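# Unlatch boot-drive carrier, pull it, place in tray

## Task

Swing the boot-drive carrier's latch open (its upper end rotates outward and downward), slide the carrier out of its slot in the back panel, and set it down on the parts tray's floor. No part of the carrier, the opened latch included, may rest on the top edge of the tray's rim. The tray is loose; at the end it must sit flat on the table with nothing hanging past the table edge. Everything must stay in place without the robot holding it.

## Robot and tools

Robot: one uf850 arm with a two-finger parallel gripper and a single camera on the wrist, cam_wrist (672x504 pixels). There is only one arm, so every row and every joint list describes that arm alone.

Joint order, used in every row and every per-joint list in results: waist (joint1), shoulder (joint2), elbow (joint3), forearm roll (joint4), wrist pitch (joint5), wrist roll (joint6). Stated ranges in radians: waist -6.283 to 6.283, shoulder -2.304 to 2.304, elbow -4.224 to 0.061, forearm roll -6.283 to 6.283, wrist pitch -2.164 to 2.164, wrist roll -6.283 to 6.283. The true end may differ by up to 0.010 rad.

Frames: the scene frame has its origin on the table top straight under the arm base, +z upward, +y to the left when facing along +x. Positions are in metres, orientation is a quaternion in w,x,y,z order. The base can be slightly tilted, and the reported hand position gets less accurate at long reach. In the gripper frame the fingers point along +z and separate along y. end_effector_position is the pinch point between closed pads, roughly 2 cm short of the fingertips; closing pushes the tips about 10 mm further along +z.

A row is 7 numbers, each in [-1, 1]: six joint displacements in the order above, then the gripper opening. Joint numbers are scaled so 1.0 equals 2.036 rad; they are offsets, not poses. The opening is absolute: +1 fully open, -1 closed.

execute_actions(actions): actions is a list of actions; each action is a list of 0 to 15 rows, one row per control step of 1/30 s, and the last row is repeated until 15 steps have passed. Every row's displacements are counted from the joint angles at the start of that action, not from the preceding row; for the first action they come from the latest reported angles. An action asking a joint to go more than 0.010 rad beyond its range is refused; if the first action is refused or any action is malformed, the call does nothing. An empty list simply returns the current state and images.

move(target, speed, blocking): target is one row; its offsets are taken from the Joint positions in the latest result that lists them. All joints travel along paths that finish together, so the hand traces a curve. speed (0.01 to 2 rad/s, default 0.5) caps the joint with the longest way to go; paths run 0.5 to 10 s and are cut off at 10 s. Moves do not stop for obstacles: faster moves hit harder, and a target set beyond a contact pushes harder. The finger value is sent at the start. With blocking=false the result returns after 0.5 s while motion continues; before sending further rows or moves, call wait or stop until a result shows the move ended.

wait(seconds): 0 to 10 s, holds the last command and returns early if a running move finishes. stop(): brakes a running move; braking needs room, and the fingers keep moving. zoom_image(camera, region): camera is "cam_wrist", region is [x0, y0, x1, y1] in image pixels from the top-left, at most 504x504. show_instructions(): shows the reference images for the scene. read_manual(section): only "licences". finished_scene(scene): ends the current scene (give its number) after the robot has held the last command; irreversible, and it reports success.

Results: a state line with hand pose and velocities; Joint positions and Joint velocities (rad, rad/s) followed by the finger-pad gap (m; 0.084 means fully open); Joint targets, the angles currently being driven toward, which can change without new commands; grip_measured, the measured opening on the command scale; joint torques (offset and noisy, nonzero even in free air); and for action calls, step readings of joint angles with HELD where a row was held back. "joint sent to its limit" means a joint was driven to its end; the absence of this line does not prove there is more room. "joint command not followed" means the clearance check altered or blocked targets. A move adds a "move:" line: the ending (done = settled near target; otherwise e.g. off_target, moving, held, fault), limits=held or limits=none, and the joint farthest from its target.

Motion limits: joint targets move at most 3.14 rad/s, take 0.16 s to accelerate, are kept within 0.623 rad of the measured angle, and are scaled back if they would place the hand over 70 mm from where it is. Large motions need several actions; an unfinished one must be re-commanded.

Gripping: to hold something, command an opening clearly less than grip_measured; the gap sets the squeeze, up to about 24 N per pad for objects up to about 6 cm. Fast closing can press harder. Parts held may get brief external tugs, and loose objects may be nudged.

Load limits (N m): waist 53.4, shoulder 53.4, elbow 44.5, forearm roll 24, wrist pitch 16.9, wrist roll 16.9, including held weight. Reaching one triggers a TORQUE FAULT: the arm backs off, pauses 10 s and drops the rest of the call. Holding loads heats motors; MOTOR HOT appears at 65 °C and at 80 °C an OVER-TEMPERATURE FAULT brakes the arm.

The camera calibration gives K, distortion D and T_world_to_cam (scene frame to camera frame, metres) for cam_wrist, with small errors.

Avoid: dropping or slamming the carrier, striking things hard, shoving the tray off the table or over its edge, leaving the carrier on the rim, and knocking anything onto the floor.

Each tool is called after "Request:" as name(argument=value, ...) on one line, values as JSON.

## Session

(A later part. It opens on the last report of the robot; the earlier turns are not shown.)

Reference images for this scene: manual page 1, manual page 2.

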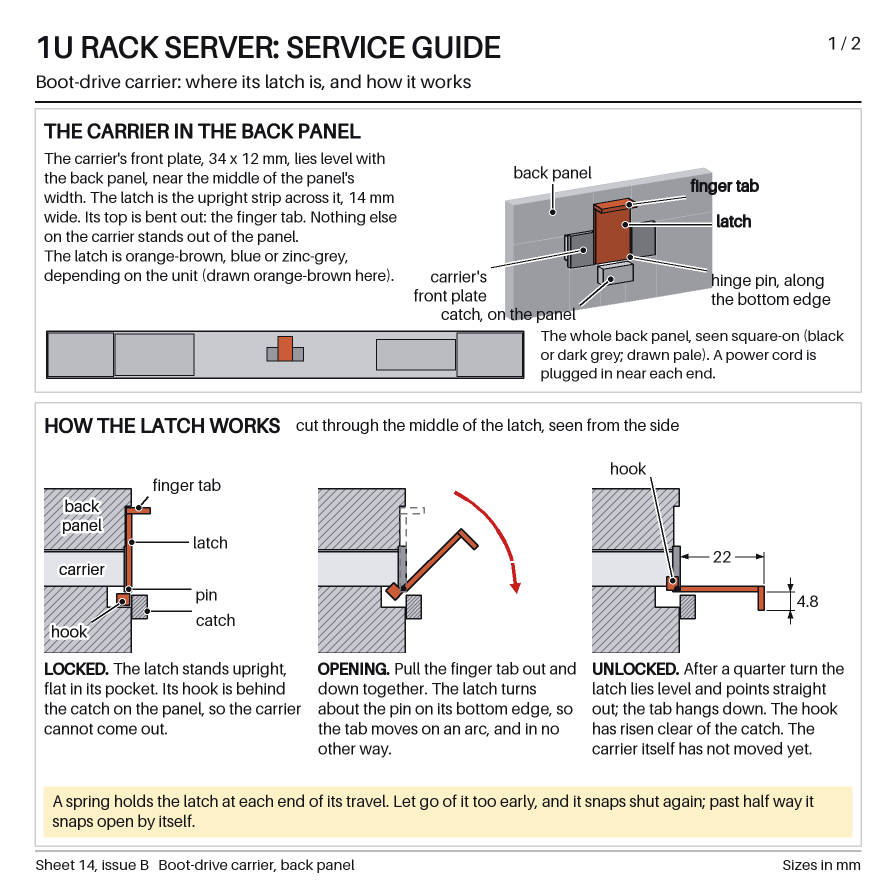

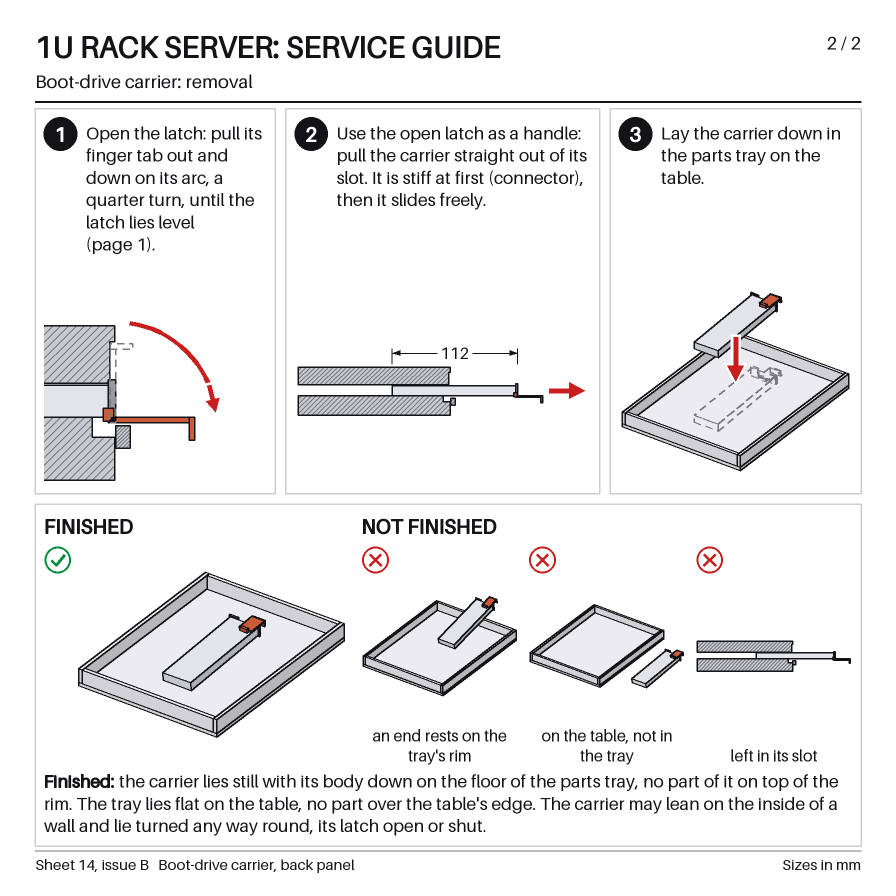

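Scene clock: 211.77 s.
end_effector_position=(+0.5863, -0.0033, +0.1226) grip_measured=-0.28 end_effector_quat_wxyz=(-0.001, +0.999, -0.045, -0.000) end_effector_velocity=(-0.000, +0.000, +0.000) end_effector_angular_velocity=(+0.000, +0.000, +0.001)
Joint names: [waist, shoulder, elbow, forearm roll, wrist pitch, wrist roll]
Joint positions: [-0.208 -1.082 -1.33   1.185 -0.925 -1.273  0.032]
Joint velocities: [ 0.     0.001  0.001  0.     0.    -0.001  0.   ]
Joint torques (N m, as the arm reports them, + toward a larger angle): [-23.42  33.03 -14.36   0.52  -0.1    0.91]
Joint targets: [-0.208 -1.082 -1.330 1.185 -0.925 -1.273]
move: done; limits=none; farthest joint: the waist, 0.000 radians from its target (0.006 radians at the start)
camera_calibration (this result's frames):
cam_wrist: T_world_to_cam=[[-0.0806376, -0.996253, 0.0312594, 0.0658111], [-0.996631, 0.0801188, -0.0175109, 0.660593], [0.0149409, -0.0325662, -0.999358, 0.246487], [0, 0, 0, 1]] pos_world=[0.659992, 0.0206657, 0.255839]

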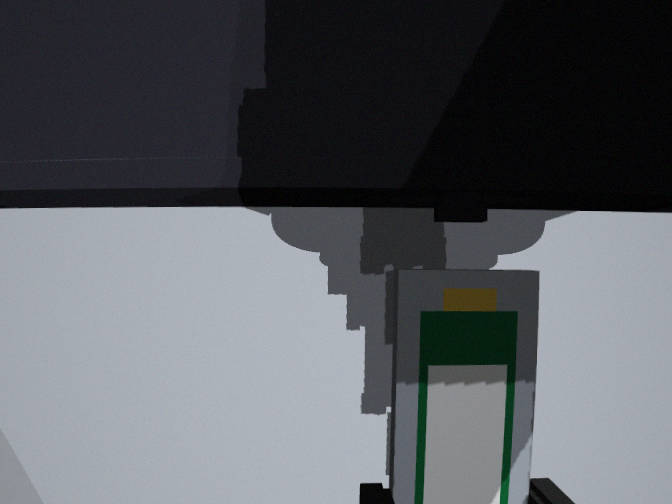

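Request:
move(target=[0.15728,0.26457,0.2764,0.15536,0.03925,-0.7803,-0.7], speed=0.9)

Scene clock: 230.43 s.
end_effector_position=(+0.4643, +0.2303, +0.0901) grip_measured=-0.28 end_effector_quat_wxyz=(+0.000, +0.735, +0.678, -0.000) end_effector_velocity=(+0.000, +0.000, +0.000) end_effector_angular_velocity=(-0.000, -0.001, +0.003)
Joint names: [waist, shoulder, elbow, forearm roll, wrist pitch, wrist roll]
Joint positions: [ 0.112 -0.543 -0.768  1.501 -0.845 -2.861  0.032]
Joint velocities: [ 0.     0.001  0.001  0.     0.    -0.003 -0.   ]
Joint torques (N m, as the arm reports them, + toward a larger angle): [-18.35  25.98 -10.79   0.56  -0.36   0.82]
Joint targets: [0.112 -0.543 -0.768 1.501 -0.845 -2.861]
move: done; limits=none; farthest joint: the elbow, 0.001 radians from its target (0.563 radians at the start)
camera_calibration (this result's frames):
cam_wrist: T_world_to_cam=[[0.996924, -0.0712615, 0.0326143, -0.423734], [-0.0707255, -0.997346, -0.0173033, 0.337861], [0.0337608, 0.0149434, -0.999318, 0.203787], [0, 0, 0, 1]] pos_world=[0.439446, 0.303723, 0.223314]

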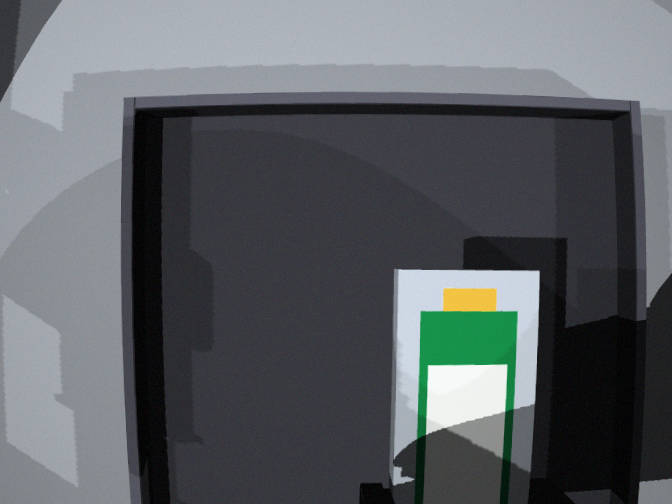

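Request:
zoom_image(camera="cam_wrist", region=[110, 80, 230, 170])

Request:
zoom_image(camera="cam_wrist", region=[540, 80, 660, 170])

Region (110, 80, 230, 170) of cam_wrist's 672x504 image, scaled by 4.200, with more detail than that image has; it fills the top 378 rows of this view, and the rest is white.

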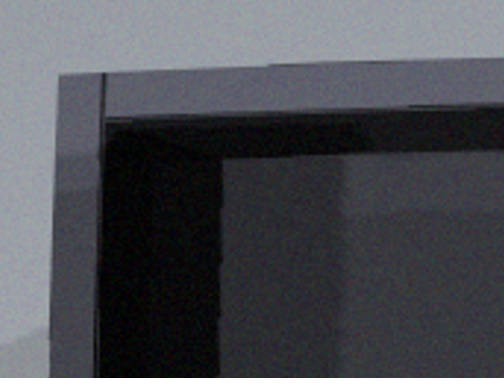

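Region (540, 80, 660, 170) of cam_wrist's 672x504 image, scaled by 4.200, with more detail than that image has; it fills the top 378 rows of this view, and the rest is white.

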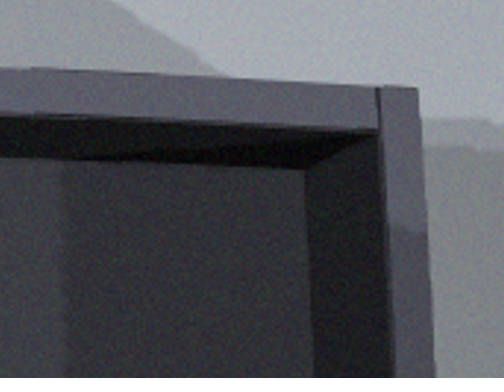

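Request:
move(target=[0.06025,-0.03153,-0.00541,0.0781,0.02824,-0.03251,-0.7], speed=0.18)

Request:
zoom_image(camera="cam_wrist", region=[380, 235, 580, 335])

Scene clock: 261.30 s.
end_effector_position=(+0.4554, +0.2383, +0.0332) grip_measured=-0.28 end_effector_quat_wxyz=(+0.012, +0.735, +0.678, -0.013) end_effector_velocity=(-0.000, +0.000, -0.001) end_effector_angular_velocity=(-0.000, +0.000, +0.000)
Joint names: [waist, shoulder, elbow, forearm roll, wrist pitch, wrist roll]
Joint positions: [ 0.234 -0.607 -0.779  1.66  -0.787 -2.927  0.032]
Joint velocities: [ 0.002 -0.001 -0.001  0.003  0.001 -0.001 -0.   ]
Joint torques (N m, as the arm reports them, + toward a larger angle): [-18.8   27.69 -10.44   0.78  -0.24   0.85]
Joint targets: [0.234 -0.607 -0.779 1.660 -0.787 -2.927]
move: done; limits=none; farthest joint: the waist, 0.001 radians from its target (0.123 radians at the start)
camera_calibration (this result's frames):
cam_wrist: T_world_to_cam=[[0.997067, -0.0692716, 0.032527, -0.412948], [-0.0698658, -0.997403, 0.0175014, 0.342752], [0.0312302, -0.0197226, -0.999318, 0.156494], [0, 0, 0, 1]] pos_world=[0.430796, 0.316343, 0.163821]

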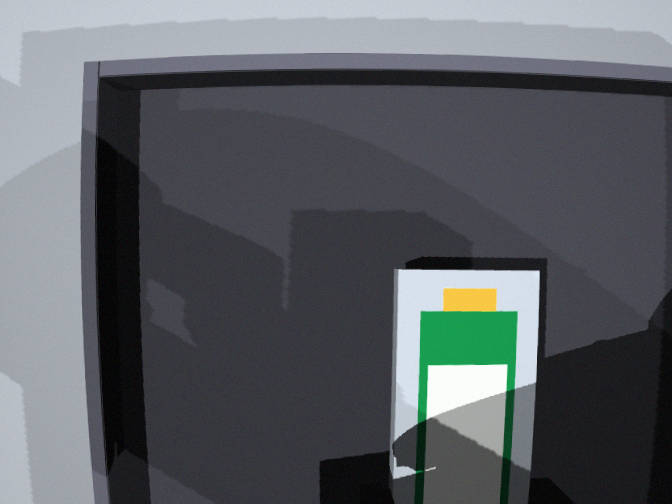

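Region (380, 235, 580, 335) of cam_wrist's 672x504 image, scaled by 2.520, with more detail than that image has.

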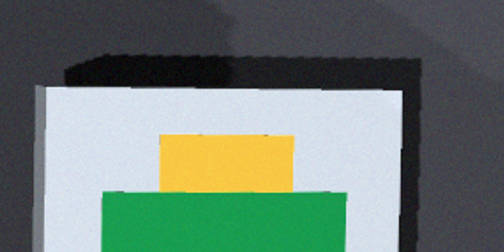

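Request:
move(target=[0.004203,-0.004856,-0.002125,0.006916,0.000467,-0.003929,-0.7], speed=0.025)

Request:
zoom_image(camera="cam_wrist", region=[380, 235, 580, 335])

Scene clock: 281.40 s.
end_effector_position=(+0.4554, +0.2383, +0.0281) grip_measured=-0.28 end_effector_quat_wxyz=(+0.012, +0.735, +0.678, -0.013) end_effector_velocity=(+0.000, +0.000, -0.001) end_effector_angular_velocity=(+0.002, -0.000, -0.001)
Joint names: [waist, shoulder, elbow, forearm roll, wrist pitch, wrist roll]
Joint positions: [ 0.242 -0.617 -0.783  1.674 -0.786 -2.935  0.032]
Joint velocities: [ 0.001 -0.002 -0.001  0.003 -0.001 -0.001 -0.   ]
Joint torques (N m, as the arm reports them, + toward a larger angle): [-21.18  27.96  -9.36   0.72  -0.28   0.92]
Joint targets: [0.243 -0.617 -0.783 1.674 -0.786 -2.935]
move: done; limits=none; farthest joint: the waist, 0.000 radians from its target (0.008 radians at the start)
camera_calibration (this result's frames):
cam_wrist: T_world_to_cam=[[0.997067, -0.0692723, 0.0325322, -0.412751], [-0.0698683, -0.997402, 0.0175544, 0.342824], [0.0312317, -0.0197759, -0.999317, 0.151414], [0, 0, 0, 1]] pos_world=[0.430764, 0.316335, 0.15872]

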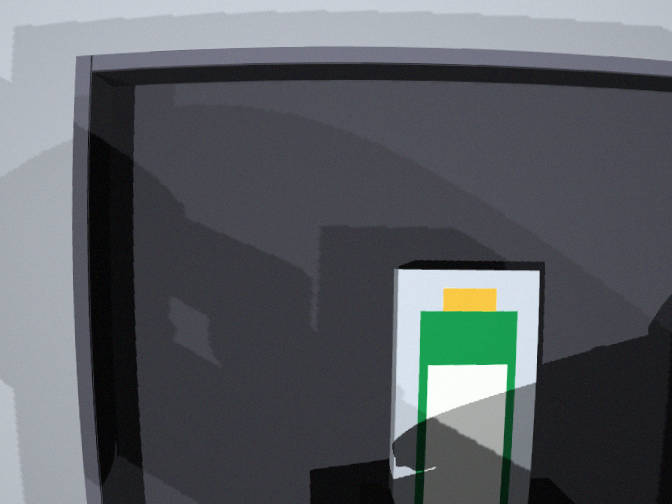

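Region (380, 235, 580, 335) of cam_wrist's 672x504 image, scaled by 2.520, with more detail than that image has.

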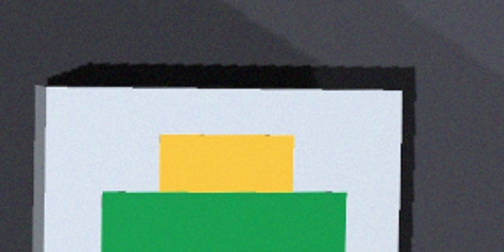

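Request:
execute_actions(actions=[[[0.0003,-0.00034,-0.00015,0.0005,0.00003,-0.00027,-0.7],[0.0006,-0.00067,-0.0003,0.001,0.00006,-0.00054,-0.7],[0.0009,-0.001,-0.00044,0.00144,0.0001,-0.0008,-0.7],[0.0012,-0.00135,-0.0006,0.0019,0.00013,-0.0011,-0.7],[0.001455,-0.001681,-0.000736,0.002394,0.000162,-0.00136,-0.7]],[[0,0,0,0,0,0,-0.5],[0,0,0,0,0,0,-0.36],[0,0,0,0,0,0,-0.3],[0,0,0,0,0,0,-0.26],[0,0,0,0,0,0,-0.2],[0,0,0,0,0,0,-0.1],[0,0,0,0,0,0,0.0],[0,0,0,0,0,0,0.05]]])

Request:
move(target=[-0.0485,0.056,0.0245,-0.0798,-0.0054,0.0453,0.05], speed=0.3)

Request:
move(target=[-0.045,0.04,0.0,-0.11,0.11,0.06,0.05], speed=0.5)

Scene clock: 291.93 s.
end_effector_position=(+0.4554, +0.2383, +0.0263) grip_measured=+0.04 end_effector_quat_wxyz=(+0.012, +0.735, +0.678, -0.013) end_effector_velocity=(+0.001, +0.001, +0.000) end_effector_angular_velocity=(+0.002, -0.001, +0.000)
Joint names: [waist, shoulder, elbow, forearm roll, wrist pitch, wrist roll]
Joint positions: [ 0.245 -0.62  -0.785  1.679 -0.786 -2.937  0.046]
Joint velocities: [ 0.    -0.    -0.001  0.    -0.002  0.     0.001]
Joint torques (N m, as the arm reports them, + toward a larger angle): [-19.26  26.8   -9.4    0.29  -0.21   0.75]
Joint targets: [0.245 -0.620 -0.785 1.679 -0.786 -2.937]
Step readings (joint positions; steps 1 to 15: 1st action; 16 to 30: 2nd action):
0: [0.243 -0.617 -0.783 1.674 -0.786 -2.935]
1: [0.243 -0.617 -0.783 1.674 -0.786 -2.935]
2: [0.243 -0.617 -0.783 1.674 -0.786 -2.935]
4: [0.243 -0.618 -0.783 1.675 -0.786 -2.935]
8: [0.245 -0.619 -0.784 1.677 -0.786 -2.937]
15: [0.245 -0.620 -0.785 1.679 -0.786 -2.937]
16: [0.245 -0.620 -0.785 1.679 -0.786 -2.937]
17: [0.245 -0.620 -0.785 1.679 -0.786 -2.937]
19: [0.245 -0.620 -0.785 1.679 -0.786 -2.937]
23: [0.245 -0.620 -0.785 1.679 -0.786 -2.937]
30: Joint positions above
camera_calibration (this result's frames):
cam_wrist: T_world_to_cam=[[0.997069, -0.0692254, 0.0325846, -0.412713], [-0.0698252, -0.997403, 0.0176436, 0.342811], [0.0312786, -0.0198671, -0.999313, 0.149667], [0, 0, 0, 1]] pos_world=[0.430758, 0.316324, 0.156964]

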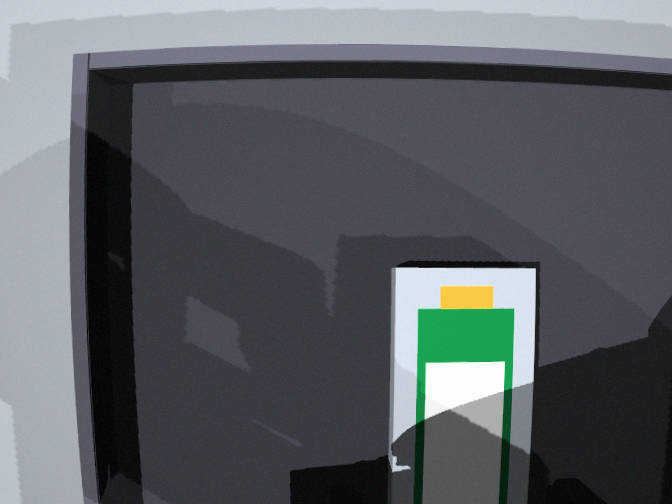

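Scene clock: 293.07 s.
end_effector_position=(+0.4521, +0.2363, +0.0854) grip_measured=+0.04 end_effector_quat_wxyz=(+0.015, +0.735, +0.678, -0.015) end_effector_velocity=(-0.001, +0.000, +0.001) end_effector_angular_velocity=(-0.000, +0.001, -0.001)
Joint names: [waist, shoulder, elbow, forearm roll, wrist pitch, wrist roll]
Joint positions: [ 0.147 -0.507 -0.735  1.517 -0.797 -2.845  0.046]
Joint velocities: [-0.001  0.002  0.001 -0.003  0.     0.003  0.   ]
Joint torques (N m, as the arm reports them, + toward a larger angle): [-17.84  26.94 -10.53  -0.12  -0.24   0.72]
Joint targets: [0.147 -0.506 -0.735 1.516 -0.797 -2.845]
move: done; limits=none; farthest joint: the waist, 0.001 radians from its target (0.099 radians at the start)
camera_calibration (this result's frames):
cam_wrist: T_world_to_cam=[[0.997055, -0.069302, 0.0328434, -0.411502], [-0.0701157, -0.997243, 0.0243052, 0.339124], [0.0310685, -0.0265365, -0.999165, 0.210414], [0, 0, 0, 1]] pos_world=[0.427531, 0.315255, 0.215511]

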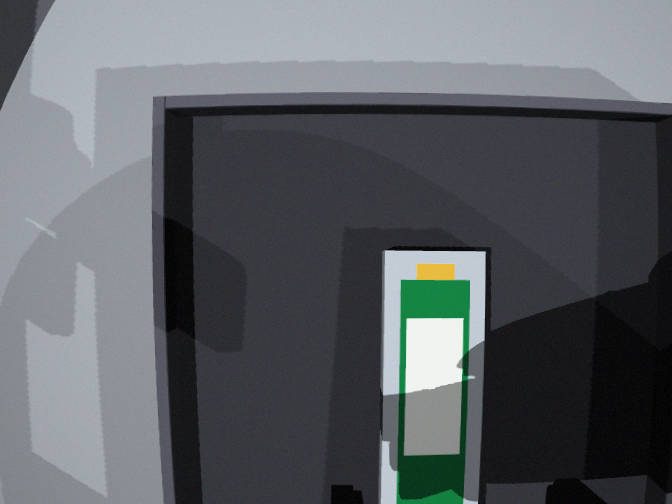

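Scene clock: 294.20 s.
end_effector_position=(+0.4707, +0.1747, +0.1488) grip_measured=+0.04 end_effector_quat_wxyz=(+0.124, +0.715, +0.683, -0.086) end_effector_velocity=(+0.001, -0.000, +0.001) end_effector_angular_velocity=(-0.003, -0.001, +0.002)
Joint names: [waist, shoulder, elbow, forearm roll, wrist pitch, wrist roll]
Joint positions: [ 0.055 -0.425 -0.735  1.293 -0.573 -2.723  0.046]
Joint velocities: [-0.001  0.002 -0.    -0.003  0.003  0.001 -0.   ]
Joint torques (N m, as the arm reports them, + toward a larger angle): [-17.76  24.28 -11.94   0.13   0.23   1.06]
Joint targets: [0.055 -0.425 -0.735 1.293 -0.573 -2.723]
move: done; limits=none; farthest joint: the wrist roll, 0.001 radians from its target (0.123 radians at the start)
camera_calibration (this result's frames):
cam_wrist: T_world_to_cam=[[0.995898, -0.0189041, 0.0884812, -0.452908], [-0.042706, -0.960353, 0.275497, 0.220707], [0.0797651, -0.278146, -0.957221, 0.286404], [0, 0, 0, 1]] pos_world=[0.437631, 0.283057, 0.253421]

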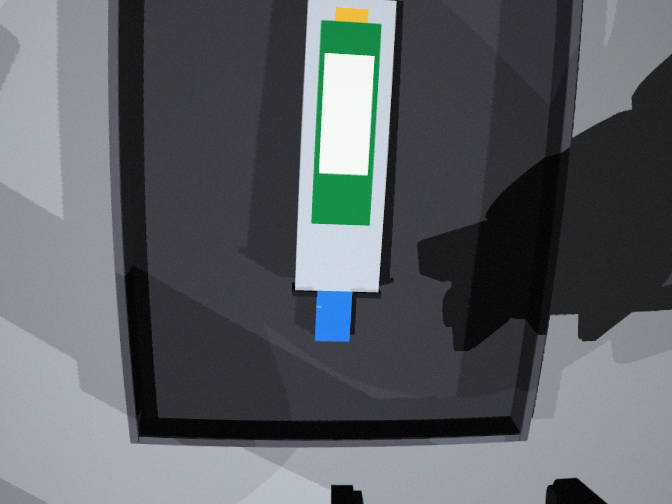

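The carrier is on the tray floor with clearance on all sides, so I'm ending scene 2.

Request:
finished_scene(scene=2)

The scene is finished: the task was done.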